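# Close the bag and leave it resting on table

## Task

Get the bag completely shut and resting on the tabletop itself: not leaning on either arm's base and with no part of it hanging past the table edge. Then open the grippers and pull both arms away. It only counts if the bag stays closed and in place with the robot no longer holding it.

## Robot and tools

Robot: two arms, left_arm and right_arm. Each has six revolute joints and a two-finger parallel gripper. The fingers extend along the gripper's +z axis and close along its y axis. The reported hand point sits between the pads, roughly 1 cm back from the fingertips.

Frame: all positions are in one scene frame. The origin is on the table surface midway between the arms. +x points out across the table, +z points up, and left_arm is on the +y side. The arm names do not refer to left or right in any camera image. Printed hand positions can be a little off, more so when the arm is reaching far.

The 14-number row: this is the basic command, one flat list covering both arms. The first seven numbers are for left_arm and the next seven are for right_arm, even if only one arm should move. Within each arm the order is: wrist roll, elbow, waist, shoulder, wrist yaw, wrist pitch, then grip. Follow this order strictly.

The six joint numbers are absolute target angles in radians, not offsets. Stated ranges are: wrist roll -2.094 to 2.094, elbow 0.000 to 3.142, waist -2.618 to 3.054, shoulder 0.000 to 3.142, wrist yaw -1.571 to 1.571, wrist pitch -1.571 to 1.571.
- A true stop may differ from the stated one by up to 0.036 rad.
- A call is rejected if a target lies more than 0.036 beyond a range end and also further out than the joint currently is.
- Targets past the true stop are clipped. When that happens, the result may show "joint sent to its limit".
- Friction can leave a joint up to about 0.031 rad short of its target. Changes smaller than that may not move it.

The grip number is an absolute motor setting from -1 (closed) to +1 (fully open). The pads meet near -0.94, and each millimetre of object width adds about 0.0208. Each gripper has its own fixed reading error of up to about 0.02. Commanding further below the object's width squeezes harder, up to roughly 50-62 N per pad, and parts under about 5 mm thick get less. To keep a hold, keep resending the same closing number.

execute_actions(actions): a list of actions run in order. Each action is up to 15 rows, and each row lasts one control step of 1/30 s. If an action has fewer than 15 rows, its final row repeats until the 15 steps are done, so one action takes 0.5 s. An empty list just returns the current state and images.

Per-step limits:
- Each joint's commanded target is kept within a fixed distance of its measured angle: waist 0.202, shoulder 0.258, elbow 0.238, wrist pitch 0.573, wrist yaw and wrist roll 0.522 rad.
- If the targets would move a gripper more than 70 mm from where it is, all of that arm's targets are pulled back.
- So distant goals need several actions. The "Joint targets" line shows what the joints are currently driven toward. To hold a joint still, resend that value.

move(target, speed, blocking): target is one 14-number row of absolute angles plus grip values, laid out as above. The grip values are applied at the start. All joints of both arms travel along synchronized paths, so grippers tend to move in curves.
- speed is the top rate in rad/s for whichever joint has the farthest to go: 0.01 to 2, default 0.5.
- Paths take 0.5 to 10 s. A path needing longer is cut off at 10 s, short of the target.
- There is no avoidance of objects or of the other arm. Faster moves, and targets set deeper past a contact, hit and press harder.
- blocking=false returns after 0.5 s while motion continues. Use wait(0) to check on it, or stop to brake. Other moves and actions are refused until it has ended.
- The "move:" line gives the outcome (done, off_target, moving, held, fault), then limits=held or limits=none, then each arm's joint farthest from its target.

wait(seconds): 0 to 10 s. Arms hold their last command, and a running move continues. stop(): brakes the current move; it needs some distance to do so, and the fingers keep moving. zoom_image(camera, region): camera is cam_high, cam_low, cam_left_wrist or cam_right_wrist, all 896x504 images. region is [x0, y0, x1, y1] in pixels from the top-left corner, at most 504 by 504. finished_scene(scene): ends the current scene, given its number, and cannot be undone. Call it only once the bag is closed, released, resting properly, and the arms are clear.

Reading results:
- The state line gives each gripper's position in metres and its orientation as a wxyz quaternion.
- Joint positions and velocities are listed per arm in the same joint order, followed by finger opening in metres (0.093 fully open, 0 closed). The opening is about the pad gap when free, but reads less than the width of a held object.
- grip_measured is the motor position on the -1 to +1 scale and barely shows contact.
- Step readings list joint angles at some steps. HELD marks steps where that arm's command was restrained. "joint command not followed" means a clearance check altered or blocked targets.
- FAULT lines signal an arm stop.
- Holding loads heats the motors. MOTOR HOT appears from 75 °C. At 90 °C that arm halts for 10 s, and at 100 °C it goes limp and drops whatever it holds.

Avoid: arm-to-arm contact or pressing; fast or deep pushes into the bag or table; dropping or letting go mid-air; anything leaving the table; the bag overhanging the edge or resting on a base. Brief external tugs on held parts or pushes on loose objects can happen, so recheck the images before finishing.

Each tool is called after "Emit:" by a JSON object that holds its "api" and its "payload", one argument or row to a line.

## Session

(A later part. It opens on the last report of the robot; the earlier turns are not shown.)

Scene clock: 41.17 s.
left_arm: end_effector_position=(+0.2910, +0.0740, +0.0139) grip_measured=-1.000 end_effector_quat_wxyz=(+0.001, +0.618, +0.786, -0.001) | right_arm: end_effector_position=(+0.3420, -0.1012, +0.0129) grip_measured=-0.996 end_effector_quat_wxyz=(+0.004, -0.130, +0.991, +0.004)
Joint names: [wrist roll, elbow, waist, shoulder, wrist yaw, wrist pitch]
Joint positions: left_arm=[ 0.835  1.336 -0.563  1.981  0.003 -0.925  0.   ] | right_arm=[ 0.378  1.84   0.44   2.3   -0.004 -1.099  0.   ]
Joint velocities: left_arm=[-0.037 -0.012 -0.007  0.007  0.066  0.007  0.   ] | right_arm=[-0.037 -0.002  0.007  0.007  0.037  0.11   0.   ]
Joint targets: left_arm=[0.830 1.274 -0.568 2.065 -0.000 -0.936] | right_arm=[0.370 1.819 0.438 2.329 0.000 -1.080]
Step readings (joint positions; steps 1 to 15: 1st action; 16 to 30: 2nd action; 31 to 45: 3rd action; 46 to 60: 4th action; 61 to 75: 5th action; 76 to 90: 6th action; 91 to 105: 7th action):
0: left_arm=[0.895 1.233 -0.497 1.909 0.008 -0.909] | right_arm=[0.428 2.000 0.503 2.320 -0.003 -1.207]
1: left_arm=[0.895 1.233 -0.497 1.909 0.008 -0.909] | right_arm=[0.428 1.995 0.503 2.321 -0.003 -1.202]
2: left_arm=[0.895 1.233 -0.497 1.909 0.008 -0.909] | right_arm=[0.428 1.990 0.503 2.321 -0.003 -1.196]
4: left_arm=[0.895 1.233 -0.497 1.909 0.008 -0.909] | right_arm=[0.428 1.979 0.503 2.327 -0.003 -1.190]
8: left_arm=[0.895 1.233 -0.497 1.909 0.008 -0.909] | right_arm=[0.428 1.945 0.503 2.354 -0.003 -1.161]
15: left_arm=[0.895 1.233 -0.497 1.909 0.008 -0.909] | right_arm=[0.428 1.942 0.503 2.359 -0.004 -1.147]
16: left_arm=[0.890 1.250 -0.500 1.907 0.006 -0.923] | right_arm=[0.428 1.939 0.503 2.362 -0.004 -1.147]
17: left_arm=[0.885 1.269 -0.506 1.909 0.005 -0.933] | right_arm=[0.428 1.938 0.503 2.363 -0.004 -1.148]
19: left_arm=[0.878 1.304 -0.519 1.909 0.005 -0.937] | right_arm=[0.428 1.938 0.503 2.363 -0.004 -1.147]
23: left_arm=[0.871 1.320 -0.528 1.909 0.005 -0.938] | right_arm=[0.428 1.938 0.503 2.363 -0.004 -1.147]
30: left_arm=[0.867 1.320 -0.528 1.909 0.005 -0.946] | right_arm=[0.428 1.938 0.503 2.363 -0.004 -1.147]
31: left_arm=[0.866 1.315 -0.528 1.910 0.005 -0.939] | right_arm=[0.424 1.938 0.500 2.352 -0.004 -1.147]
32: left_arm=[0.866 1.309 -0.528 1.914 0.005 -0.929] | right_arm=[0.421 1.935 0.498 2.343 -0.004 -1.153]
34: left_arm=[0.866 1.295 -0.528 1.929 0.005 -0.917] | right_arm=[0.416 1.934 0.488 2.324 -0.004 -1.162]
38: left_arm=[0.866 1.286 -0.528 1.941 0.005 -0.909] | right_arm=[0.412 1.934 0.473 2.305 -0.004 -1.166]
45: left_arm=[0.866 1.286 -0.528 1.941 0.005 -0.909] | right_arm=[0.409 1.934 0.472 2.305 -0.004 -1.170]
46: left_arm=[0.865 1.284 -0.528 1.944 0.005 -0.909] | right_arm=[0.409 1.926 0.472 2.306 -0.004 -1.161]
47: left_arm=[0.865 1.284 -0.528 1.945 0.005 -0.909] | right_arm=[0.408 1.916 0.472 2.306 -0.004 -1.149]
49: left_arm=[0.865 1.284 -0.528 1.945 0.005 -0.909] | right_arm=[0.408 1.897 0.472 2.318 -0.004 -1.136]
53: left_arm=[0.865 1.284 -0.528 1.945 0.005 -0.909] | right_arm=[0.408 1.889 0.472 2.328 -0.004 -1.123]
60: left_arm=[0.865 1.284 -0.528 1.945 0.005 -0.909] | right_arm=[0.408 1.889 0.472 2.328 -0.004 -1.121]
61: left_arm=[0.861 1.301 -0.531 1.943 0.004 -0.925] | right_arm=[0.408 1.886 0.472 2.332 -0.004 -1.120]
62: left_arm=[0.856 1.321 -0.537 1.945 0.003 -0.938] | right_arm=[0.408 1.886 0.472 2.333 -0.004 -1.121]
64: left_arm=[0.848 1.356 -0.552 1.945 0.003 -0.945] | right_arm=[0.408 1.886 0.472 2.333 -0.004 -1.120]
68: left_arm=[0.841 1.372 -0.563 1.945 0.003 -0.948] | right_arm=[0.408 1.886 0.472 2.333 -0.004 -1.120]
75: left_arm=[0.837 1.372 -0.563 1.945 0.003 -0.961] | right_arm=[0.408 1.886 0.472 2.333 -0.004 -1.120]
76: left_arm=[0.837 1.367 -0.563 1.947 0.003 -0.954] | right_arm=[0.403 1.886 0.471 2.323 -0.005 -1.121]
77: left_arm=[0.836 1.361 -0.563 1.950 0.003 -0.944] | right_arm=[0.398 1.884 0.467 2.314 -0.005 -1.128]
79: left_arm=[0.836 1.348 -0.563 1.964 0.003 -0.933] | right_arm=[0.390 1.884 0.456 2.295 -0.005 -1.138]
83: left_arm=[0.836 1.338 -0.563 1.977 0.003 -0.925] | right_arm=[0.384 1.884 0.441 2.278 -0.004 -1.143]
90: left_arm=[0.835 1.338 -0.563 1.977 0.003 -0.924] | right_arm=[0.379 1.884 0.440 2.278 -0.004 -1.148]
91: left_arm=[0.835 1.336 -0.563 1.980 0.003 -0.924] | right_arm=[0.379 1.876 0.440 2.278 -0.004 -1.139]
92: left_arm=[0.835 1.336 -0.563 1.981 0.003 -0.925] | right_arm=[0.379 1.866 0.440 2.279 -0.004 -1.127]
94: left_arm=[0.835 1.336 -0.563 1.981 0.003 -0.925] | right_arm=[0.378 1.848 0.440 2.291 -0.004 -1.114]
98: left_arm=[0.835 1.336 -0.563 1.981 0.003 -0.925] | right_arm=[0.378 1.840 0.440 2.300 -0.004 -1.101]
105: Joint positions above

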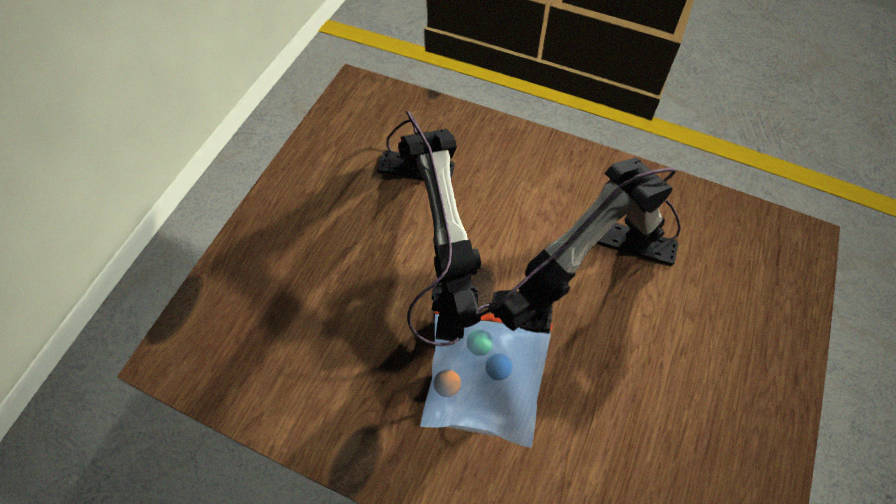

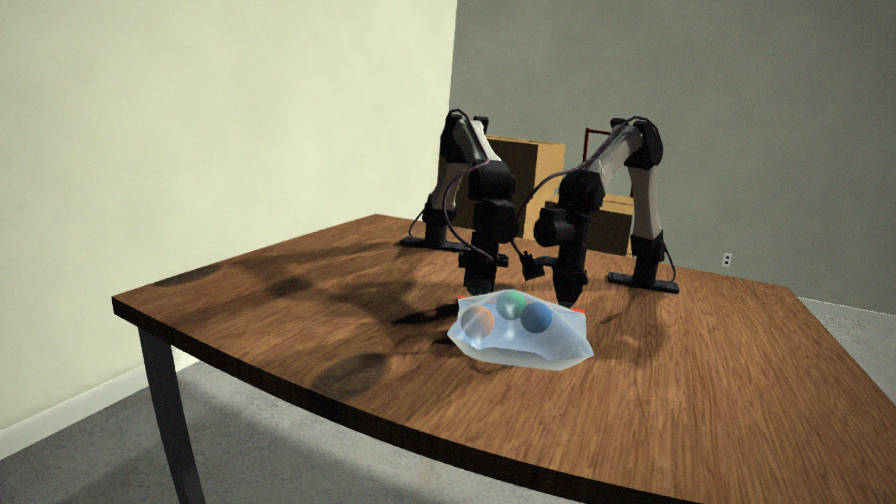

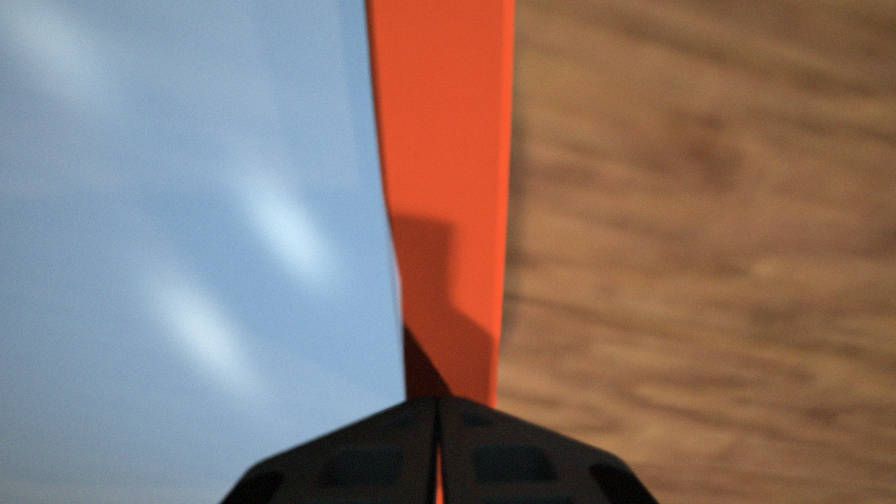

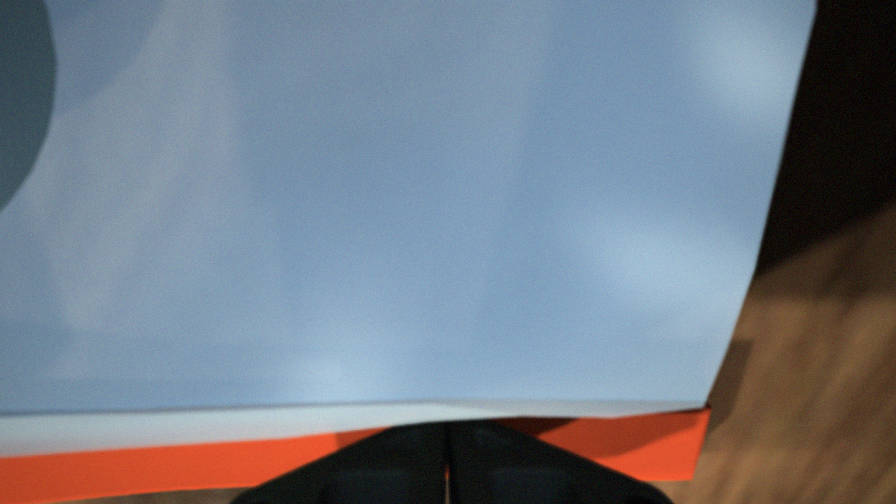

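Emit:
{"api": "execute_actions", "payload": {
  "actions": [
    [[0.8,1.43,-0.6,1.99,0,-1.02,-1,0.37,1.779,0.438,2.4,0,-1.11,-1]],
    [[0.8,1.37,-0.6,2.04,0,-0.939,-1,0.34,1.831,0.405,2.244,0,-1.155,-1]],
    [[0.8,1.33,-0.6,2.103,0,-0.96,-1,0.34,1.779,0.405,2.306,0,-1.07,-1]],
    [[0.77,1.492,-0.63,2.031,0,-1.04,-1,0.34,1.739,0.405,2.377,0,-1.1,-1]],
    [[0.77,1.432,-0.63,2.081,0,-0.959,-1,0.31,1.794,0.371,2.222,0,-1.14,-1]],
    [[0.77,1.392,-0.63,2.146,0,-0.98,-1,0.31,1.742,0.371,2.284,0,-1.055,-1]],
    [[0.74,1.556,-0.659,2.073,0,-1.063,-1,0.31,1.702,0.371,2.355,0,-1.085,-1]],
    [[0.74,1.496,-0.659,2.123,0,-0.982,-1,0.29,1.775,0.345,2.21,0,-1.13,-1]],
    [[0.74,1.456,-0.659,2.19,0,-1.003,-1,0.29,1.721,0.345,2.272,0,-1.046,-1]],
    [[0.71,1.626,-0.685,2.117,0,-1.09,-1,0.29,1.681,0.345,2.343,0,-1.076,-1]]
  ]
}}

Scene clock: 51.70 s.
left_arm: end_effector_position=(+0.3057, +0.0133, +0.0368) grip_measured=-1.000 end_effector_quat_wxyz=(+0.005, +0.618, +0.786, +0.001) | right_arm: end_effector_position=(+0.3485, -0.1445, +0.0099) grip_measured=-0.997 end_effector_quat_wxyz=(-0.006, -0.125, +0.992, -0.000)
Joint names: [wrist roll, elbow, waist, shoulder, wrist yaw, wrist pitch]
Joint positions: left_arm=[ 0.717  1.621 -0.679  2.106 -0.001 -1.074  0.   ] | right_arm=[ 0.298  1.738  0.35   2.247 -0.004 -1.072  0.   ]
Joint velocities: left_arm=[-0.051  0.002 -0.007 -0.017  0.022 -0.066  0.   ] | right_arm=[ 0.066  0.002 -0.002 -0.007 -0.037  0.007  0.   ]
Joint targets: left_arm=[0.710 1.626 -0.685 2.117 0.000 -1.090] | right_arm=[0.290 1.681 0.345 2.343 -0.000 -1.076]
Step readings (joint positions; steps 1 to 15: 1st action; 16 to 30: 2nd action; 31 to 45: 3rd action; 46 to 60: 4th action; 61 to 75: 5th action; 76 to 90: 6th action; 91 to 105: 7th action; 106 to 120: 8th action; 121 to 135: 9th action; 136 to 150: 10th action):
0: left_arm=[0.835 1.336 -0.563 1.981 0.003 -0.925] | right_arm=[0.378 1.840 0.440 2.300 -0.004 -1.099]
1: left_arm=[0.831 1.355 -0.565 1.980 0.002 -0.945] | right_arm=[0.378 1.837 0.440 2.304 -0.004 -1.099]
2: left_arm=[0.826 1.376 -0.571 1.983 0.002 -0.961] | right_arm=[0.378 1.837 0.440 2.305 -0.004 -1.099]
4: left_arm=[0.818 1.410 -0.585 1.983 0.002 -0.975] | right_arm=[0.378 1.837 0.440 2.305 -0.004 -1.099]
8: left_arm=[0.811 1.424 -0.595 1.983 0.002 -0.987] | right_arm=[0.378 1.837 0.440 2.305 -0.004 -1.099]
15: left_arm=[0.807 1.424 -0.595 1.983 0.002 -1.004] | right_arm=[0.378 1.837 0.440 2.305 -0.004 -1.099]
16: left_arm=[0.807 1.420 -0.595 1.985 0.002 -0.997] | right_arm=[0.373 1.837 0.438 2.295 -0.005 -1.100]
17: left_arm=[0.807 1.414 -0.595 1.988 0.002 -0.984] | right_arm=[0.368 1.837 0.435 2.287 -0.005 -1.109]
19: left_arm=[0.806 1.403 -0.595 2.002 0.002 -0.968] | right_arm=[0.360 1.837 0.423 2.271 -0.005 -1.122]
23: left_arm=[0.806 1.394 -0.595 2.015 0.002 -0.956] | right_arm=[0.353 1.837 0.408 2.256 -0.004 -1.133]
30: left_arm=[0.805 1.394 -0.595 2.015 0.002 -0.955] | right_arm=[0.349 1.837 0.407 2.256 -0.004 -1.140]
31: left_arm=[0.805 1.393 -0.595 2.018 0.002 -0.955] | right_arm=[0.349 1.830 0.407 2.257 -0.004 -1.131]
32: left_arm=[0.805 1.393 -0.595 2.019 0.002 -0.956] | right_arm=[0.349 1.822 0.407 2.257 -0.004 -1.119]
34: left_arm=[0.805 1.393 -0.595 2.019 0.002 -0.956] | right_arm=[0.349 1.806 0.407 2.268 -0.004 -1.106]
38: left_arm=[0.805 1.393 -0.595 2.019 0.002 -0.956] | right_arm=[0.348 1.800 0.407 2.278 -0.004 -1.094]
45: left_arm=[0.805 1.393 -0.595 2.019 0.002 -0.956] | right_arm=[0.348 1.800 0.407 2.278 -0.004 -1.093]
46: left_arm=[0.801 1.412 -0.597 2.019 0.001 -0.975] | right_arm=[0.348 1.797 0.407 2.281 -0.004 -1.093]
47: left_arm=[0.796 1.435 -0.602 2.022 0.000 -0.990] | right_arm=[0.348 1.797 0.407 2.281 -0.004 -1.093]
49: left_arm=[0.789 1.470 -0.614 2.022 0.000 -1.001] | right_arm=[0.348 1.797 0.407 2.281 -0.004 -1.093]
53: left_arm=[0.781 1.487 -0.625 2.022 0.000 -1.008] | right_arm=[0.348 1.797 0.407 2.281 -0.004 -1.093]
60: left_arm=[0.777 1.487 -0.625 2.022 0.000 -1.025] | right_arm=[0.348 1.797 0.407 2.281 -0.004 -1.093]
61: left_arm=[0.777 1.483 -0.625 2.024 0.000 -1.017] | right_arm=[0.343 1.798 0.405 2.272 -0.005 -1.094]
62: left_arm=[0.776 1.476 -0.625 2.028 0.000 -1.004] | right_arm=[0.338 1.798 0.402 2.265 -0.005 -1.102]
64: left_arm=[0.776 1.465 -0.625 2.042 0.000 -0.988] | right_arm=[0.331 1.798 0.389 2.249 -0.005 -1.112]
68: left_arm=[0.776 1.457 -0.625 2.055 0.000 -0.975] | right_arm=[0.324 1.798 0.373 2.235 -0.004 -1.119]
75: left_arm=[0.776 1.457 -0.625 2.055 0.000 -0.975] | right_arm=[0.319 1.798 0.373 2.235 -0.004 -1.125]
76: left_arm=[0.776 1.455 -0.625 2.058 0.000 -0.975] | right_arm=[0.319 1.791 0.373 2.235 -0.004 -1.117]
77: left_arm=[0.776 1.455 -0.625 2.059 0.000 -0.976] | right_arm=[0.319 1.783 0.373 2.236 -0.004 -1.104]
79: left_arm=[0.776 1.455 -0.625 2.059 0.000 -0.975] | right_arm=[0.319 1.769 0.373 2.247 -0.004 -1.091]
83: left_arm=[0.776 1.455 -0.625 2.059 0.000 -0.975] | right_arm=[0.318 1.762 0.373 2.256 -0.004 -1.080]
90: left_arm=[0.776 1.455 -0.625 2.059 0.000 -0.975] | right_arm=[0.318 1.762 0.373 2.256 -0.004 -1.078]
91: left_arm=[0.771 1.475 -0.627 2.059 0.000 -0.995] | right_arm=[0.318 1.760 0.373 2.259 -0.004 -1.078]
92: left_arm=[0.766 1.498 -0.631 2.064 -0.000 -1.011] | right_arm=[0.318 1.760 0.373 2.260 -0.004 -1.079]
94: left_arm=[0.758 1.534 -0.643 2.064 -0.000 -1.022] | right_arm=[0.318 1.760 0.373 2.260 -0.004 -1.079]
98: left_arm=[0.751 1.551 -0.653 2.064 -0.000 -1.030] | right_arm=[0.318 1.760 0.373 2.260 -0.004 -1.079]
105: left_arm=[0.747 1.551 -0.653 2.064 -0.000 -1.048] | right_arm=[0.318 1.760 0.373 2.260 -0.004 -1.079]
106: left_arm=[0.747 1.547 -0.653 2.066 -0.000 -1.040] | right_arm=[0.315 1.762 0.371 2.252 -0.004 -1.081]
107: left_arm=[0.746 1.541 -0.653 2.069 -0.000 -1.027] | right_arm=[0.311 1.762 0.369 2.246 -0.004 -1.087]
109: left_arm=[0.746 1.529 -0.653 2.084 -0.000 -1.011] | right_arm=[0.307 1.762 0.361 2.234 -0.004 -1.098]
113: left_arm=[0.746 1.521 -0.653 2.096 -0.000 -0.998] | right_arm=[0.302 1.762 0.350 2.225 -0.004 -1.109]
120: left_arm=[0.746 1.521 -0.653 2.096 -0.000 -0.997] | right_arm=[0.299 1.762 0.350 2.225 -0.004 -1.115]
121: left_arm=[0.746 1.519 -0.653 2.099 -0.000 -0.997] | right_arm=[0.299 1.759 0.350 2.226 -0.004 -1.109]
122: left_arm=[0.746 1.519 -0.653 2.101 -0.000 -0.998] | right_arm=[0.299 1.753 0.350 2.227 -0.004 -1.098]
124: left_arm=[0.745 1.519 -0.653 2.101 -0.000 -0.998] | right_arm=[0.298 1.745 0.350 2.236 -0.004 -1.083]
128: left_arm=[0.745 1.519 -0.653 2.101 -0.000 -0.998] | right_arm=[0.298 1.741 0.350 2.244 -0.004 -1.073]
135: left_arm=[0.745 1.519 -0.653 2.101 -0.000 -0.998] | right_arm=[0.298 1.741 0.350 2.244 -0.004 -1.071]
136: left_arm=[0.741 1.541 -0.656 2.101 -0.001 -1.019] | right_arm=[0.298 1.738 0.350 2.247 -0.004 -1.071]
137: left_arm=[0.736 1.565 -0.659 2.106 -0.001 -1.035] | right_arm=[0.298 1.738 0.350 2.247 -0.004 -1.072]
139: left_arm=[0.728 1.602 -0.670 2.106 -0.001 -1.047] | right_arm=[0.298 1.738 0.350 2.247 -0.004 -1.072]
143: left_arm=[0.721 1.621 -0.679 2.106 -0.001 -1.056] | right_arm=[0.298 1.738 0.350 2.247 -0.004 -1.072]
150: Joint positions above

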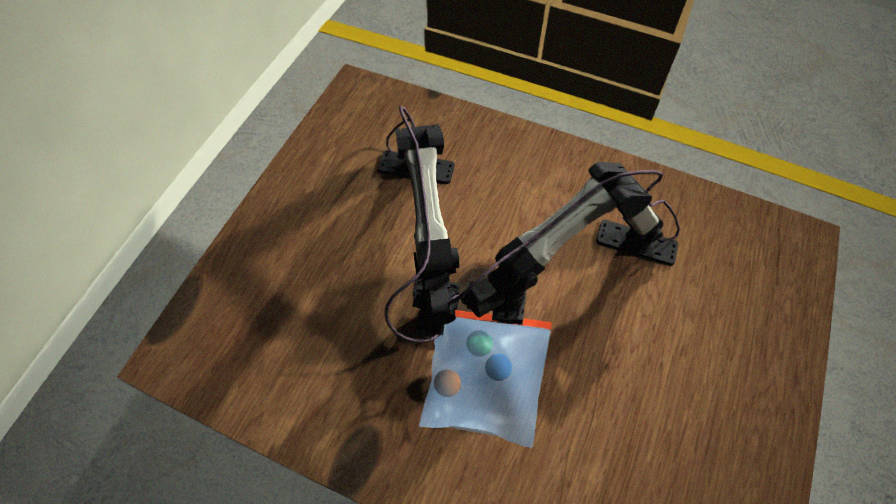

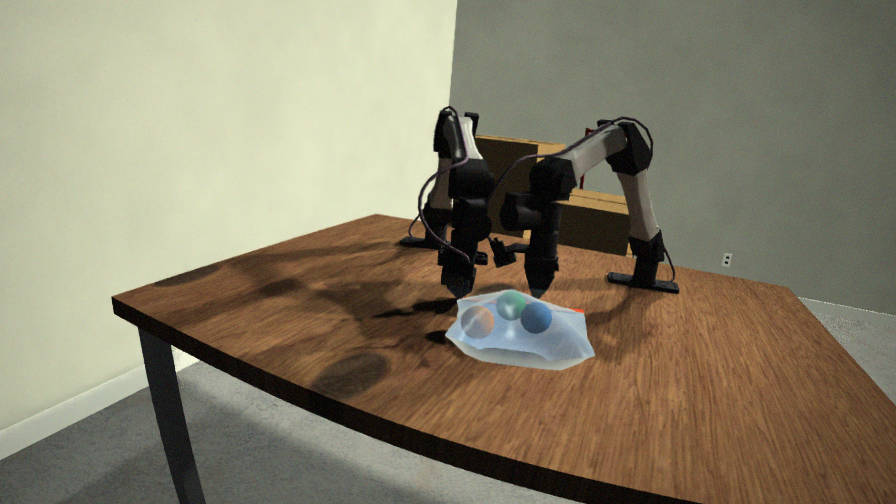

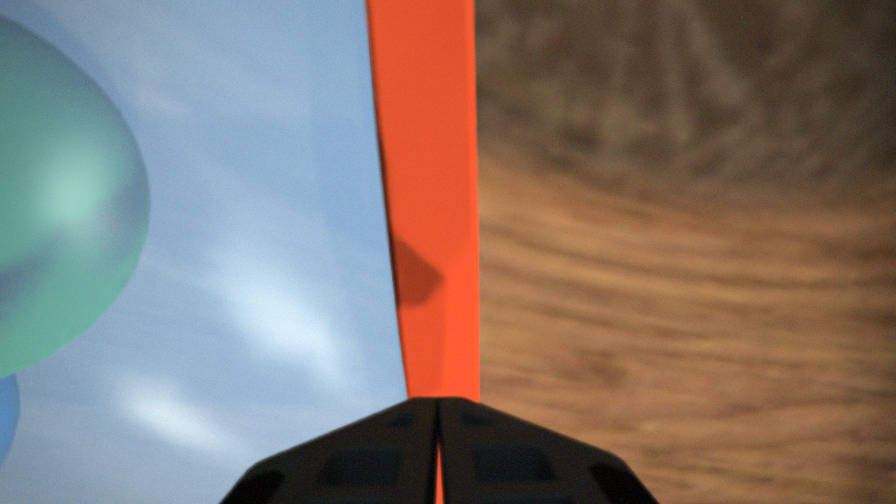

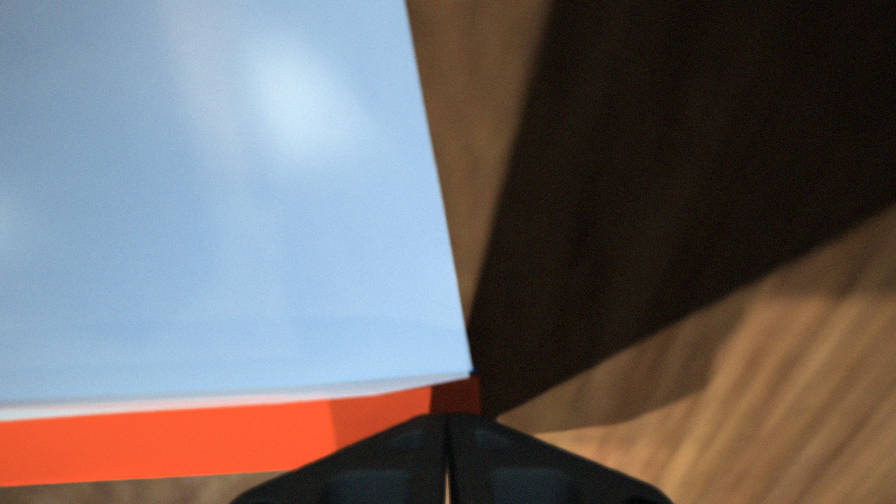

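Emit:
{"api": "execute_actions", "payload": {
  "actions": [
    [[0.71,1.566,-0.685,2.167,0,-1.008,-1,0.29,1.72,0.345,2.28,0,-1.076,-1]],
    [[0.71,1.526,-0.685,2.235,0,-1.03,-1,0.29,1.815,0.36,2.235,0,-1.125,-1]],
    [[0.71,1.55,-0.685,2.2,0,-1.03,-1,0.29,1.757,0.36,2.293,0,-1.058,-1]],
    [[0.71,1.55,-0.685,2.2,0,-1.03,-1,0.29,1.717,0.36,2.365,0,-1.088,-1]],
    [[0.71,1.55,-0.685,2.2,0,-1.03,-1,0.29,1.8,0.33,2.2,0,-1.13,-1]],
    [[0.68,1.702,-0.708,2.17,0,-1.11,-1,0.29,1.8,0.25,2.15,0,-1.13,-1]],
    [[0.68,1.642,-0.708,2.214,0,-1.036,-1,0.29,1.8,0.17,2.15,0,-1.13,-1]],
    [[0.68,1.602,-0.708,2.285,0,-1.057,-1,0.29,1.8,0.09,2.15,0,-1.13,-1]],
    [[0.65,1.783,-0.73,2.22,0,-1.142,-1,0.29,1.8,0.01,2.15,0,-1.13,-1]],
    [[0.65,1.723,-0.73,2.265,0,-1.068,-1,0.29,1.8,0.01,2.15,0,-1.13,-1]],
    [[0.65,1.683,-0.73,2.336,0,-1.089,-1,0.29,1.8,0.01,2.15,0,-1.13,-1]],
    [[0.62,1.869,-0.75,2.272,0,-1.177,-1,0.29,1.8,0.01,2.15,0,-1.13,-1]]
  ]
}}

Scene clock: 64.33 s.
left_arm: end_effector_position=(+0.3202, -0.0316, +0.0380) grip_measured=-1.000 end_effector_quat_wxyz=(+0.010, +0.607, +0.794, +0.000) | right_arm: end_effector_position=(+0.4127, -0.2794, +0.0575) grip_measured=-0.997 end_effector_quat_wxyz=(+0.038, +0.047, +0.998, +0.010)
Joint names: [wrist roll, elbow, waist, shoulder, wrist yaw, wrist pitch]
Joint positions: left_arm=[ 0.627  1.864 -0.744  2.254 -0.001 -1.161  0.   ] | right_arm=[ 0.295  1.788  0.004  2.162 -0.    -1.118  0.   ]
Joint velocities: left_arm=[-0.037 -0.022 -0.007 -0.012 -0.022  0.007  0.   ] | right_arm=[-0.037  0.007  0.017 -0.002  0.051 -0.022  0.   ]
Joint targets: left_arm=[0.620 1.869 -0.750 2.272 0.000 -1.177] | right_arm=[0.290 1.800 0.010 2.150 0.000 -1.130]
Step readings (joint positions; steps 1 to 15: 1st action; 16 to 30: 2nd action; 31 to 45: 3rd action; 46 to 60: 4th action; 61 to 75: 5th action; 76 to 90: 6th action; 91 to 105: 7th action; 106 to 120: 8th action; 121 to 135: 9th action; 136 to 150: 10th action; 151 to 165: 11th action; 166 to 180: 12th action):
0: left_arm=[0.716 1.621 -0.679 2.106 -0.001 -1.078] | right_arm=[0.298 1.738 0.350 2.247 -0.004 -1.072]
1: left_arm=[0.716 1.616 -0.679 2.108 -0.001 -1.070] | right_arm=[0.298 1.739 0.350 2.246 -0.004 -1.072]
2: left_arm=[0.716 1.611 -0.679 2.112 -0.001 -1.056] | right_arm=[0.298 1.739 0.350 2.246 -0.004 -1.072]
4: left_arm=[0.716 1.600 -0.679 2.127 -0.001 -1.039] | right_arm=[0.298 1.739 0.350 2.246 -0.004 -1.072]
8: left_arm=[0.715 1.591 -0.679 2.140 -0.001 -1.025] | right_arm=[0.298 1.739 0.350 2.246 -0.004 -1.072]
15: left_arm=[0.715 1.591 -0.679 2.140 -0.001 -1.024] | right_arm=[0.298 1.739 0.350 2.246 -0.004 -1.072]
16: left_arm=[0.715 1.589 -0.679 2.144 -0.001 -1.024] | right_arm=[0.298 1.753 0.350 2.244 -0.004 -1.084]
17: left_arm=[0.715 1.589 -0.679 2.144 -0.001 -1.025] | right_arm=[0.298 1.766 0.350 2.244 -0.004 -1.092]
19: left_arm=[0.715 1.589 -0.679 2.144 -0.001 -1.025] | right_arm=[0.298 1.793 0.350 2.244 -0.004 -1.099]
23: left_arm=[0.715 1.589 -0.679 2.144 -0.001 -1.025] | right_arm=[0.298 1.804 0.350 2.244 -0.004 -1.101]
30: left_arm=[0.715 1.589 -0.679 2.144 -0.001 -1.025] | right_arm=[0.298 1.804 0.350 2.244 -0.004 -1.110]
31: left_arm=[0.715 1.589 -0.679 2.144 -0.001 -1.025] | right_arm=[0.298 1.799 0.350 2.245 -0.004 -1.104]
32: left_arm=[0.715 1.589 -0.679 2.144 -0.001 -1.025] | right_arm=[0.298 1.793 0.350 2.246 -0.004 -1.096]
34: left_arm=[0.715 1.589 -0.679 2.144 -0.001 -1.025] | right_arm=[0.298 1.783 0.350 2.256 -0.004 -1.087]
38: left_arm=[0.715 1.589 -0.679 2.144 -0.001 -1.025] | right_arm=[0.298 1.777 0.350 2.265 -0.004 -1.078]
45: left_arm=[0.715 1.589 -0.679 2.144 -0.001 -1.025] | right_arm=[0.298 1.777 0.350 2.265 -0.004 -1.076]
46: left_arm=[0.715 1.589 -0.679 2.144 -0.001 -1.025] | right_arm=[0.298 1.775 0.350 2.268 -0.004 -1.076]
47: left_arm=[0.715 1.589 -0.679 2.144 -0.001 -1.025] | right_arm=[0.298 1.775 0.350 2.269 -0.004 -1.077]
49: left_arm=[0.715 1.589 -0.679 2.144 -0.001 -1.025] | right_arm=[0.298 1.775 0.350 2.269 -0.004 -1.077]
53: left_arm=[0.715 1.589 -0.679 2.144 -0.001 -1.025] | right_arm=[0.298 1.775 0.350 2.269 -0.004 -1.077]
60: left_arm=[0.715 1.589 -0.679 2.144 -0.001 -1.025] | right_arm=[0.298 1.775 0.350 2.269 -0.004 -1.077]
61: left_arm=[0.715 1.589 -0.679 2.144 -0.001 -1.025] | right_arm=[0.298 1.778 0.349 2.260 -0.004 -1.079]
62: left_arm=[0.715 1.589 -0.679 2.144 -0.001 -1.025] | right_arm=[0.298 1.778 0.347 2.252 -0.004 -1.087]
64: left_arm=[0.715 1.589 -0.679 2.144 -0.001 -1.025] | right_arm=[0.298 1.778 0.343 2.231 -0.004 -1.099]
68: left_arm=[0.715 1.589 -0.679 2.144 -0.001 -1.025] | right_arm=[0.298 1.788 0.337 2.212 -0.004 -1.109]
75: left_arm=[0.715 1.589 -0.679 2.144 -0.001 -1.025] | right_arm=[0.298 1.788 0.337 2.212 -0.004 -1.114]
76: left_arm=[0.711 1.612 -0.681 2.145 -0.001 -1.045] | right_arm=[0.297 1.788 0.330 2.208 -0.007 -1.115]
77: left_arm=[0.706 1.639 -0.684 2.153 -0.001 -1.061] | right_arm=[0.297 1.788 0.319 2.203 -0.009 -1.117]
79: left_arm=[0.699 1.677 -0.693 2.154 -0.001 -1.069] | right_arm=[0.297 1.788 0.284 2.186 -0.009 -1.117]
83: left_arm=[0.691 1.697 -0.702 2.154 -0.001 -1.077] | right_arm=[0.297 1.788 0.239 2.163 -0.001 -1.117]
90: left_arm=[0.687 1.697 -0.702 2.154 -0.001 -1.094] | right_arm=[0.297 1.788 0.242 2.162 0.000 -1.118]
91: left_arm=[0.687 1.693 -0.702 2.156 -0.001 -1.088] | right_arm=[0.296 1.788 0.237 2.162 -0.002 -1.118]
92: left_arm=[0.686 1.687 -0.702 2.159 -0.001 -1.076] | right_arm=[0.296 1.788 0.228 2.162 -0.005 -1.118]
94: left_arm=[0.686 1.676 -0.702 2.173 -0.001 -1.062] | right_arm=[0.296 1.788 0.199 2.162 -0.005 -1.118]
98: left_arm=[0.686 1.667 -0.702 2.186 -0.001 -1.049] | right_arm=[0.296 1.788 0.163 2.162 -0.001 -1.118]
105: left_arm=[0.686 1.667 -0.702 2.186 -0.001 -1.048] | right_arm=[0.296 1.788 0.164 2.162 -0.000 -1.118]
106: left_arm=[0.686 1.665 -0.702 2.190 -0.001 -1.048] | right_arm=[0.296 1.788 0.159 2.162 -0.003 -1.118]
107: left_arm=[0.686 1.665 -0.702 2.191 -0.001 -1.049] | right_arm=[0.296 1.788 0.149 2.162 -0.005 -1.118]
109: left_arm=[0.686 1.665 -0.702 2.191 -0.001 -1.049] | right_arm=[0.296 1.788 0.119 2.162 -0.005 -1.118]
113: left_arm=[0.686 1.665 -0.702 2.191 -0.001 -1.049] | right_arm=[0.296 1.788 0.083 2.162 -0.001 -1.118]
120: left_arm=[0.686 1.665 -0.702 2.191 -0.001 -1.049] | right_arm=[0.296 1.788 0.084 2.162 -0.000 -1.118]
121: left_arm=[0.681 1.690 -0.704 2.193 -0.001 -1.070] | right_arm=[0.295 1.788 0.078 2.162 -0.003 -1.118]
122: left_arm=[0.676 1.719 -0.706 2.201 -0.001 -1.088] | right_arm=[0.295 1.788 0.069 2.162 -0.005 -1.118]
124: left_arm=[0.668 1.757 -0.715 2.203 -0.001 -1.097] | right_arm=[0.295 1.788 0.039 2.162 -0.005 -1.118]
128: left_arm=[0.661 1.777 -0.724 2.203 -0.001 -1.107] | right_arm=[0.295 1.788 0.003 2.162 -0.000 -1.118]
135: left_arm=[0.657 1.777 -0.724 2.203 -0.001 -1.126] | right_arm=[0.295 1.788 0.004 2.162 -0.000 -1.118]
136: left_arm=[0.657 1.774 -0.724 2.205 -0.001 -1.119] | right_arm=[0.295 1.788 0.004 2.162 -0.000 -1.118]
137: left_arm=[0.657 1.768 -0.724 2.209 -0.001 -1.108] | right_arm=[0.295 1.788 0.004 2.162 -0.000 -1.118]
139: left_arm=[0.656 1.757 -0.724 2.223 -0.001 -1.094] | right_arm=[0.295 1.788 0.004 2.162 -0.000 -1.118]
143: left_arm=[0.656 1.749 -0.724 2.235 -0.001 -1.081] | right_arm=[0.295 1.788 0.004 2.162 -0.000 -1.118]
150: left_arm=[0.656 1.749 -0.724 2.235 -0.001 -1.079] | right_arm=[0.295 1.788 0.004 2.162 -0.000 -1.118]
151: left_arm=[0.656 1.747 -0.724 2.239 -0.001 -1.079] | right_arm=[0.295 1.788 0.004 2.162 -0.000 -1.118]
152: left_arm=[0.656 1.747 -0.724 2.240 -0.001 -1.079] | right_arm=[0.295 1.788 0.004 2.162 -0.000 -1.118]
154: left_arm=[0.655 1.747 -0.724 2.240 -0.001 -1.079] | right_arm=[0.295 1.788 0.004 2.162 -0.000 -1.118]
158: left_arm=[0.655 1.747 -0.724 2.240 -0.001 -1.080] | right_arm=[0.295 1.788 0.004 2.162 -0.000 -1.118]
165: left_arm=[0.655 1.747 -0.724 2.240 -0.001 -1.080] | right_arm=[0.295 1.788 0.004 2.162 -0.000 -1.118]
166: left_arm=[0.651 1.773 -0.725 2.242 -0.001 -1.102] | right_arm=[0.295 1.788 0.004 2.162 -0.000 -1.118]
167: left_arm=[0.646 1.803 -0.728 2.252 -0.001 -1.119] | right_arm=[0.295 1.788 0.004 2.162 -0.000 -1.118]
169: left_arm=[0.638 1.843 -0.735 2.254 -0.001 -1.129] | right_arm=[0.295 1.788 0.004 2.162 -0.000 -1.118]
173: left_arm=[0.631 1.864 -0.744 2.254 -0.001 -1.142] | right_arm=[0.295 1.788 0.004 2.162 -0.000 -1.118]
180: Joint positions above

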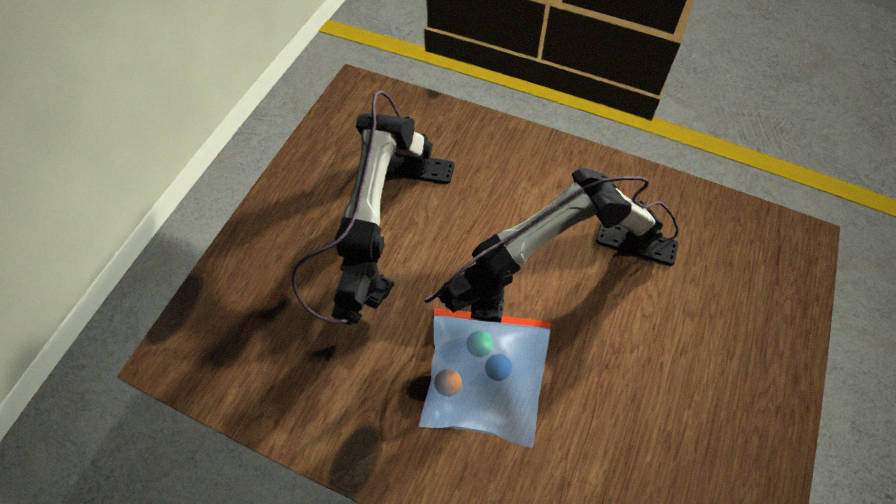

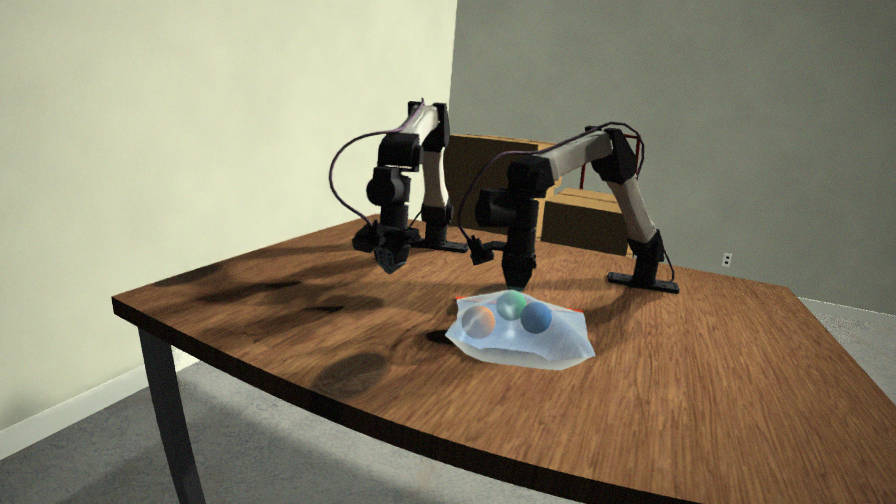

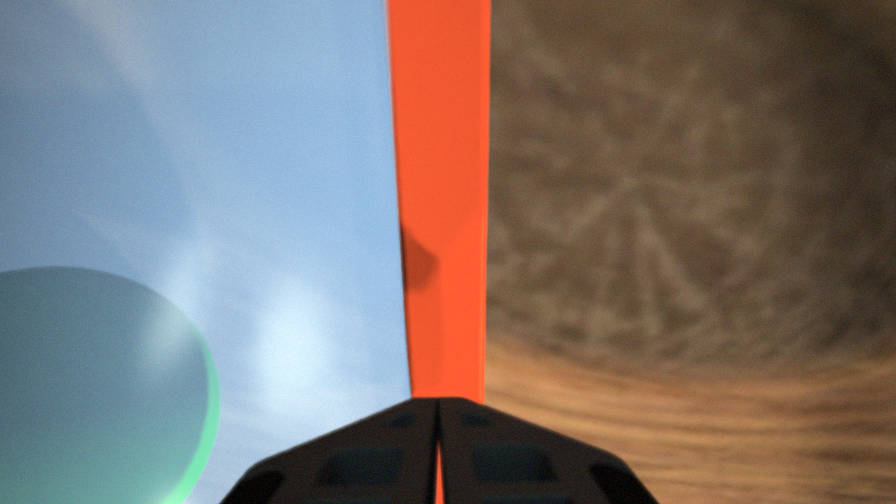

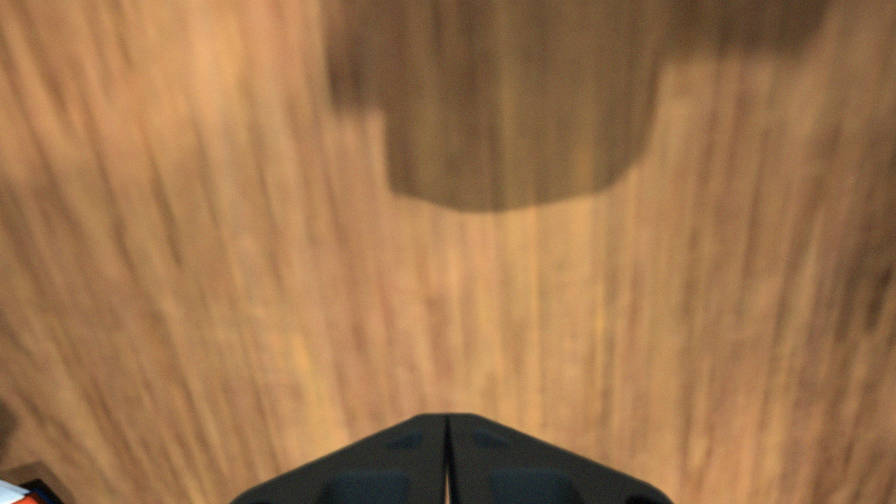

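Emit:
{"api": "execute_actions", "payload": {
  "actions": [
    [[0.62,1.809,-0.752,2.317,0,-1.103,-1,0.1,1.8,0.01,2.15,0,-1.13,-1]],
    [[0.62,1.769,-0.752,2.39,0,-1.124,-1,-0.1,1.8,0.01,2.15,0,-1.13,-1]],
    [[0.6,1.967,-0.773,2.327,0,-1.22,-1,-0.3,1.8,0.01,2.15,0,-1.13,-1]],
    [[0.6,1.907,-0.773,2.373,0,-1.146,-1,-0.5,1.8,0.01,2.15,0,-1.13,-1]],
    [[0.6,1.867,-0.773,2.447,0,-1.167,-1,-0.5,1.8,0.01,2.15,0,-1.13,-1]],
    [[0.58,2.071,-0.792,2.385,0,-1.266,-1,-0.5,1.8,0.01,2.15,0,-1.13,-1]],
    [[0.58,2.011,-0.792,2.431,0,-1.192,-1,-0.5,1.8,0.01,2.15,0,-1.13,-1]],
    [[0.58,1.971,-0.792,2.507,0,-1.213,-1,-0.5,1.8,0.01,2.15,0,-1.13,-1]],
    [[0.58,2.06,-0.792,2.36,0,-1.266,-1,-0.5,1.8,0.01,2.15,0,-1.13,-1]]
  ]
}}

Emit:
{"api": "move", "payload": {
  "target": [0,1.0,-0.5,1.3,0,-0.9,-1,-1.23,1.885,0.41,2.28,0,-1.19,-1],
  "speed": 0.9
}}

Scene clock: 75.93 s.
left_arm: end_effector_position=(+0.3241, -0.0594, +0.0397) grip_measured=-1.000 end_effector_quat_wxyz=(+0.005, +0.607, +0.794, +0.000) | right_arm: end_effector_position=(+0.4127, -0.2795, +0.0575) grip_measured=-0.996 end_effector_quat_wxyz=(+0.039, -0.340, +0.940, -0.006)
Joint names: [wrist roll, elbow, waist, shoulder, wrist yaw, wrist pitch]
Joint positions: left_arm=[ 0.585  2.052 -0.785  2.36  -0.001 -1.252  0.   ] | right_arm=[-0.492  1.788  0.004  2.162  0.    -1.118  0.   ]
Joint velocities: left_arm=[-0.007 -0.007  0.002  0.002  0.066 -0.037  0.   ] | right_arm=[-0.007  0.012  0.017 -0.007 -0.037 -0.007  0.   ]
Joint targets: left_arm=[0.580 2.060 -0.792 2.360 -0.000 -1.266] | right_arm=[-0.500 1.800 0.010 2.150 -0.000 -1.130]
Step readings (joint positions; steps 1 to 15: 1st action; 16 to 30: 2nd action; 31 to 45: 3rd action; 46 to 60: 4th action; 61 to 75: 5th action; 76 to 90: 6th action; 91 to 105: 7th action; 106 to 120: 8th action; 121 to 135: 9th action):
0: left_arm=[0.626 1.864 -0.744 2.254 -0.001 -1.165] | right_arm=[0.295 1.788 0.004 2.162 -0.000 -1.118]
1: left_arm=[0.626 1.860 -0.744 2.256 -0.001 -1.157] | right_arm=[0.266 1.788 0.004 2.162 0.000 -1.118]
2: left_arm=[0.626 1.854 -0.744 2.259 -0.001 -1.146] | right_arm=[0.234 1.788 0.004 2.162 0.000 -1.118]
4: left_arm=[0.626 1.843 -0.744 2.273 -0.001 -1.130] | right_arm=[0.188 1.788 0.004 2.162 0.000 -1.118]
8: left_arm=[0.626 1.836 -0.744 2.285 -0.001 -1.116] | right_arm=[0.141 1.788 0.004 2.162 0.000 -1.118]
15: left_arm=[0.625 1.836 -0.744 2.285 -0.001 -1.114] | right_arm=[0.115 1.788 0.004 2.162 0.000 -1.118]
16: left_arm=[0.625 1.834 -0.744 2.290 -0.001 -1.114] | right_arm=[0.082 1.788 0.004 2.162 0.000 -1.118]
17: left_arm=[0.625 1.834 -0.744 2.291 -0.001 -1.114] | right_arm=[0.047 1.788 0.004 2.162 0.000 -1.118]
19: left_arm=[0.625 1.834 -0.744 2.291 -0.001 -1.114] | right_arm=[-0.003 1.788 0.004 2.162 0.000 -1.118]
23: left_arm=[0.625 1.834 -0.744 2.291 -0.001 -1.114] | right_arm=[-0.056 1.788 0.004 2.162 0.000 -1.118]
30: left_arm=[0.625 1.834 -0.744 2.291 -0.001 -1.114] | right_arm=[-0.084 1.788 0.004 2.162 0.000 -1.118]
31: left_arm=[0.622 1.862 -0.745 2.294 -0.001 -1.139] | right_arm=[-0.117 1.788 0.004 2.162 0.000 -1.118]
32: left_arm=[0.619 1.896 -0.748 2.305 -0.001 -1.158] | right_arm=[-0.152 1.788 0.004 2.162 0.000 -1.118]
34: left_arm=[0.614 1.939 -0.757 2.309 -0.001 -1.168] | right_arm=[-0.203 1.788 0.004 2.162 0.000 -1.118]
38: left_arm=[0.609 1.962 -0.767 2.309 -0.001 -1.183] | right_arm=[-0.256 1.788 0.004 2.162 0.000 -1.118]
45: left_arm=[0.607 1.962 -0.767 2.309 -0.001 -1.204] | right_arm=[-0.284 1.788 0.004 2.162 0.000 -1.118]
46: left_arm=[0.606 1.958 -0.767 2.311 -0.001 -1.197] | right_arm=[-0.318 1.788 0.004 2.162 0.000 -1.118]
47: left_arm=[0.606 1.952 -0.767 2.314 -0.001 -1.186] | right_arm=[-0.353 1.788 0.004 2.162 0.000 -1.118]
49: left_arm=[0.606 1.942 -0.767 2.328 -0.001 -1.172] | right_arm=[-0.403 1.788 0.004 2.162 0.000 -1.118]
53: left_arm=[0.605 1.933 -0.767 2.341 -0.001 -1.158] | right_arm=[-0.456 1.788 0.004 2.162 0.000 -1.118]
60: left_arm=[0.605 1.933 -0.767 2.341 -0.001 -1.155] | right_arm=[-0.485 1.788 0.004 2.162 0.000 -1.118]
61: left_arm=[0.605 1.931 -0.767 2.346 -0.001 -1.155] | right_arm=[-0.486 1.788 0.004 2.162 0.000 -1.118]
62: left_arm=[0.605 1.931 -0.767 2.347 -0.001 -1.156] | right_arm=[-0.487 1.788 0.004 2.162 0.000 -1.118]
64: left_arm=[0.605 1.931 -0.767 2.347 -0.001 -1.155] | right_arm=[-0.489 1.788 0.004 2.162 0.000 -1.118]
68: left_arm=[0.605 1.931 -0.767 2.347 -0.001 -1.155] | right_arm=[-0.491 1.788 0.004 2.162 0.000 -1.118]
75: left_arm=[0.605 1.931 -0.767 2.347 -0.001 -1.155] | right_arm=[-0.492 1.788 0.004 2.162 0.000 -1.118]
76: left_arm=[0.602 1.962 -0.769 2.351 -0.001 -1.181] | right_arm=[-0.492 1.788 0.004 2.162 0.000 -1.118]
77: left_arm=[0.599 1.998 -0.771 2.363 -0.001 -1.200] | right_arm=[-0.492 1.788 0.004 2.162 0.000 -1.118]
79: left_arm=[0.594 2.042 -0.777 2.367 -0.001 -1.212] | right_arm=[-0.492 1.788 0.004 2.162 0.000 -1.118]
83: left_arm=[0.589 2.066 -0.785 2.367 -0.001 -1.228] | right_arm=[-0.492 1.788 0.004 2.162 0.000 -1.118]
90: left_arm=[0.586 2.066 -0.785 2.367 -0.001 -1.250] | right_arm=[-0.492 1.788 0.004 2.162 0.000 -1.118]
91: left_arm=[0.586 2.062 -0.785 2.368 -0.001 -1.243] | right_arm=[-0.492 1.788 0.004 2.162 0.000 -1.118]
92: left_arm=[0.586 2.056 -0.785 2.371 -0.001 -1.233] | right_arm=[-0.492 1.788 0.004 2.162 0.000 -1.118]
94: left_arm=[0.586 2.046 -0.785 2.386 -0.001 -1.218] | right_arm=[-0.492 1.788 0.004 2.162 0.000 -1.118]
98: left_arm=[0.586 2.037 -0.785 2.399 -0.001 -1.204] | right_arm=[-0.492 1.788 0.004 2.162 0.000 -1.118]
105: left_arm=[0.586 2.037 -0.785 2.399 -0.001 -1.200] | right_arm=[-0.492 1.788 0.004 2.162 0.000 -1.118]
106: left_arm=[0.586 2.035 -0.785 2.404 -0.001 -1.200] | right_arm=[-0.492 1.788 0.004 2.162 0.000 -1.118]
107: left_arm=[0.586 2.035 -0.785 2.405 -0.001 -1.201] | right_arm=[-0.492 1.788 0.004 2.162 0.000 -1.118]
109: left_arm=[0.586 2.035 -0.785 2.405 -0.001 -1.201] | right_arm=[-0.492 1.788 0.004 2.162 0.000 -1.118]
113: left_arm=[0.586 2.035 -0.785 2.405 -0.001 -1.201] | right_arm=[-0.492 1.788 0.004 2.162 0.000 -1.118]
120: left_arm=[0.586 2.035 -0.785 2.405 -0.001 -1.201] | right_arm=[-0.492 1.788 0.004 2.162 0.000 -1.118]
121: left_arm=[0.585 2.040 -0.785 2.396 -0.001 -1.206] | right_arm=[-0.492 1.788 0.004 2.162 0.000 -1.118]
122: left_arm=[0.585 2.041 -0.785 2.390 -0.001 -1.215] | right_arm=[-0.492 1.788 0.004 2.162 0.000 -1.118]
124: left_arm=[0.585 2.044 -0.785 2.375 -0.001 -1.231] | right_arm=[-0.492 1.788 0.004 2.162 0.000 -1.118]
128: left_arm=[0.585 2.052 -0.785 2.360 -0.001 -1.243] | right_arm=[-0.492 1.788 0.004 2.162 0.000 -1.118]
135: Joint positions above

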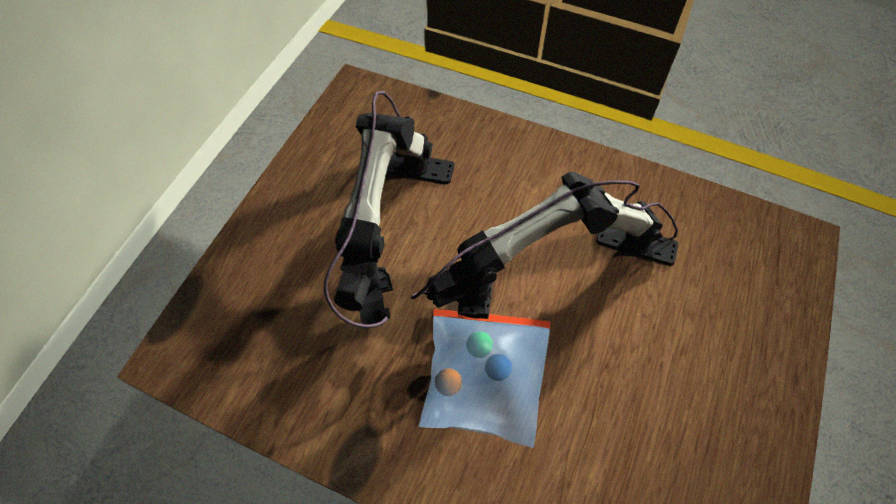

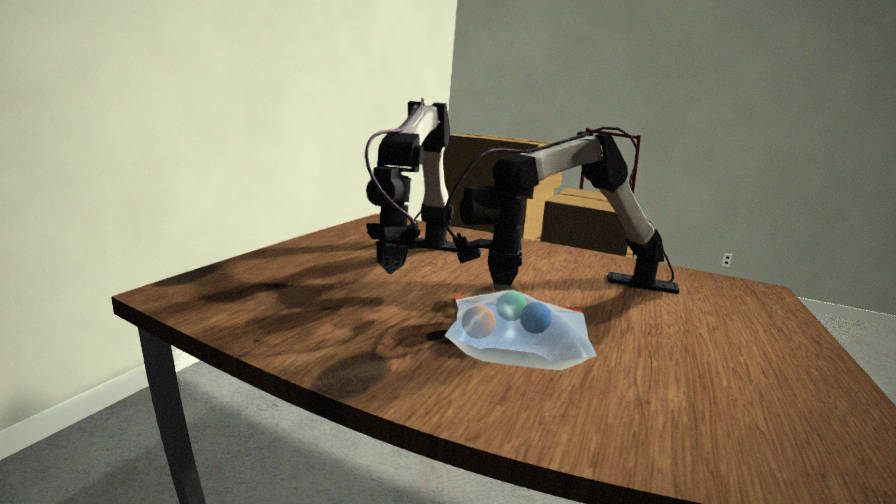

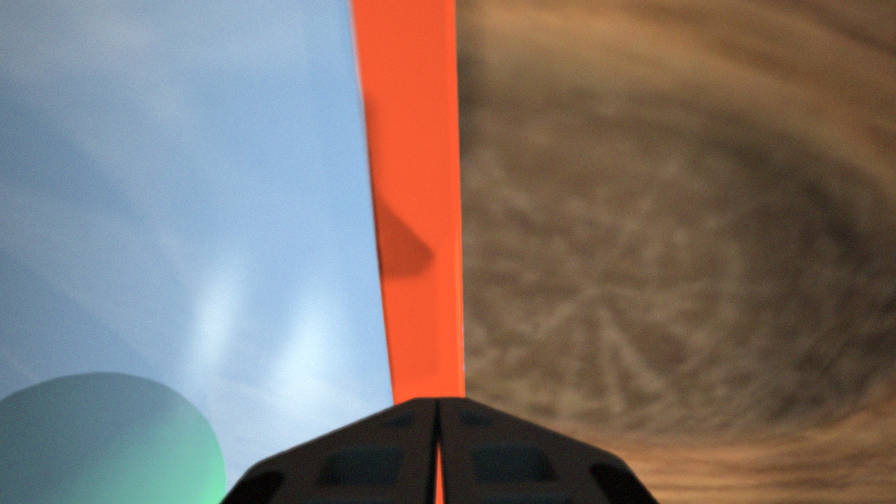

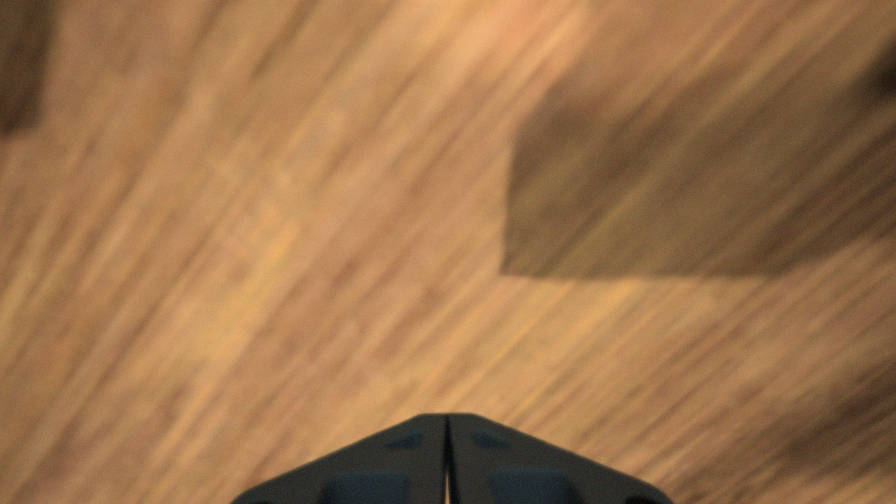

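Scene clock: 77.97 s.
left_arm: end_effector_position=(+0.2430, +0.1184, +0.1314) grip_measured=-1.000 end_effector_quat_wxyz=(+0.184, +0.220, +0.957, -0.041) | right_arm: end_effector_position=(+0.3448, -0.1164, +0.0379) grip_measured=-0.996 end_effector_quat_wxyz=(-0.003, +0.793, -0.610, +0.002)
Joint names: [wrist roll, elbow, waist, shoulder, wrist yaw, wrist pitch]
Joint positions: left_arm=[ 0.006  1.024 -0.51   1.313 -0.001 -0.902  0.   ] | right_arm=[-1.221  1.868  0.411  2.257  0.001 -1.175  0.   ]
Joint velocities: left_arm=[-0.037 -0.012 -0.012 -0.012 -0.007 -0.051  0.   ] | right_arm=[-0.007 -0.017 -0.007  0.002  0.037  0.007  0.   ]
Joint targets: left_arm=[0.000 1.000 -0.500 1.300 -0.000 -0.900] | right_arm=[-1.230 1.885 0.410 2.280 -0.000 -1.190]
move: off_target (left_arm, right_arm); limits=none; left_arm: farthest joint: the elbow, 0.024 radians from its target (1.052 radians at the start); right_arm: farthest joint: the shoulder, 0.023 radians from its target (0.118 radians at the start)

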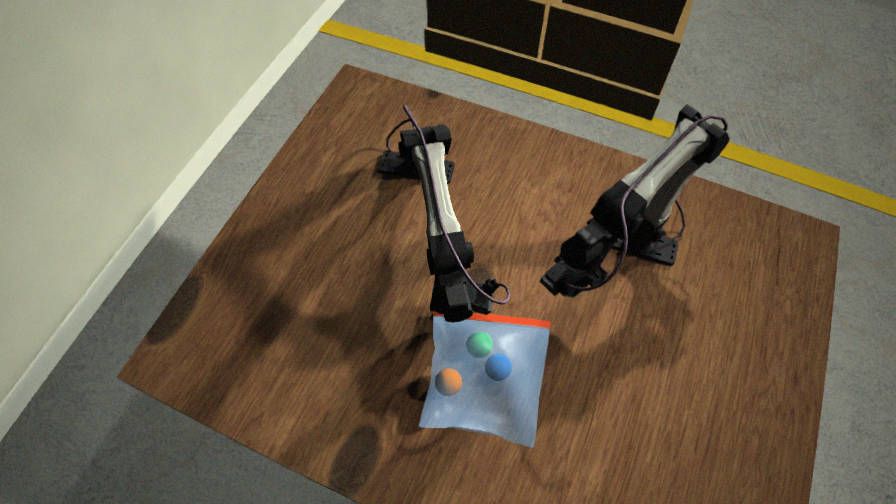

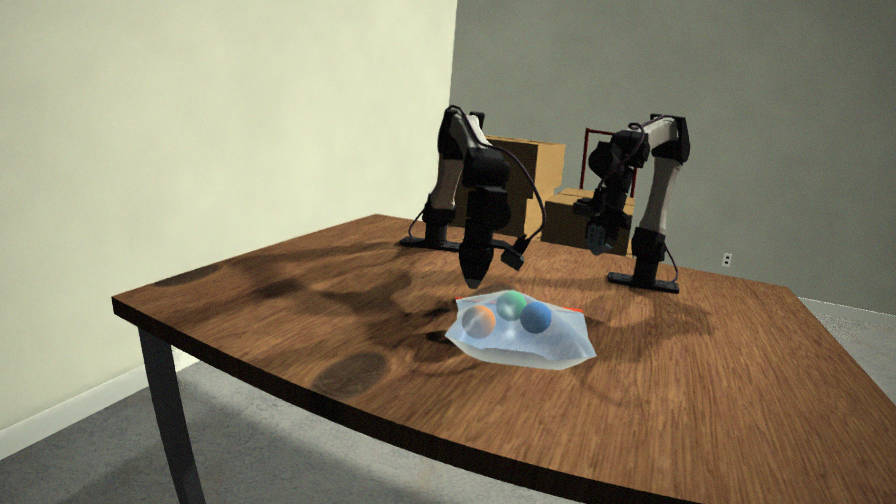

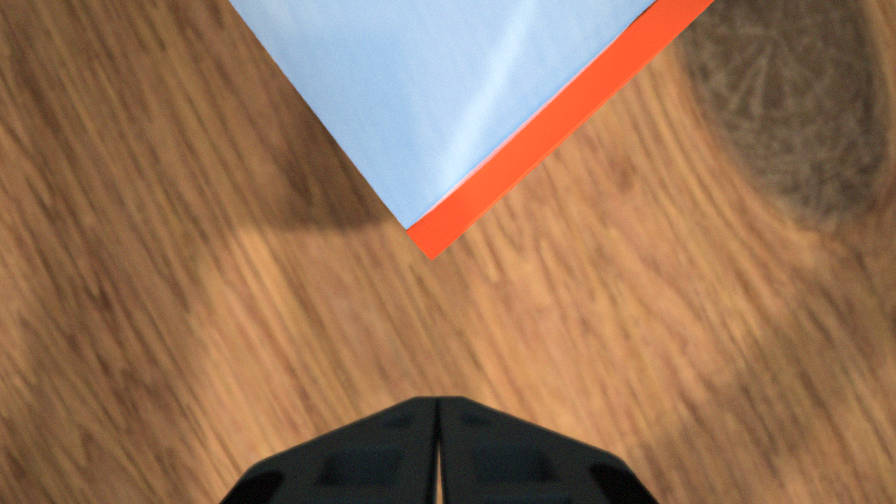

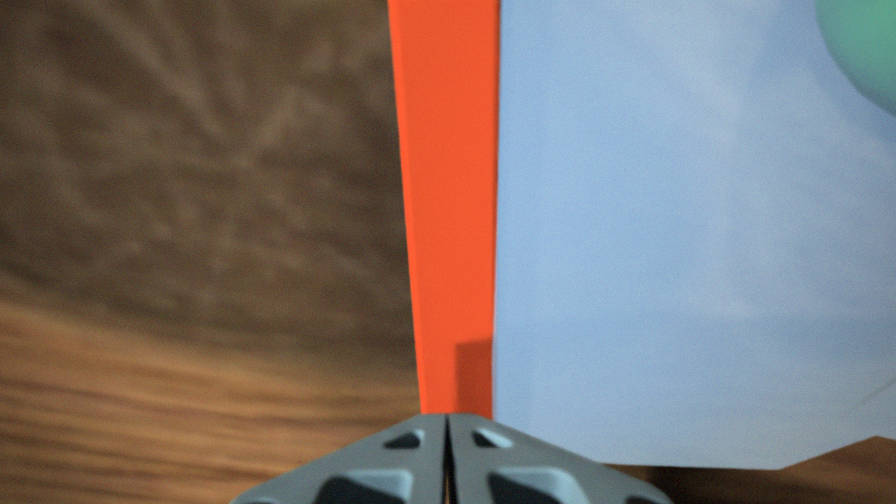

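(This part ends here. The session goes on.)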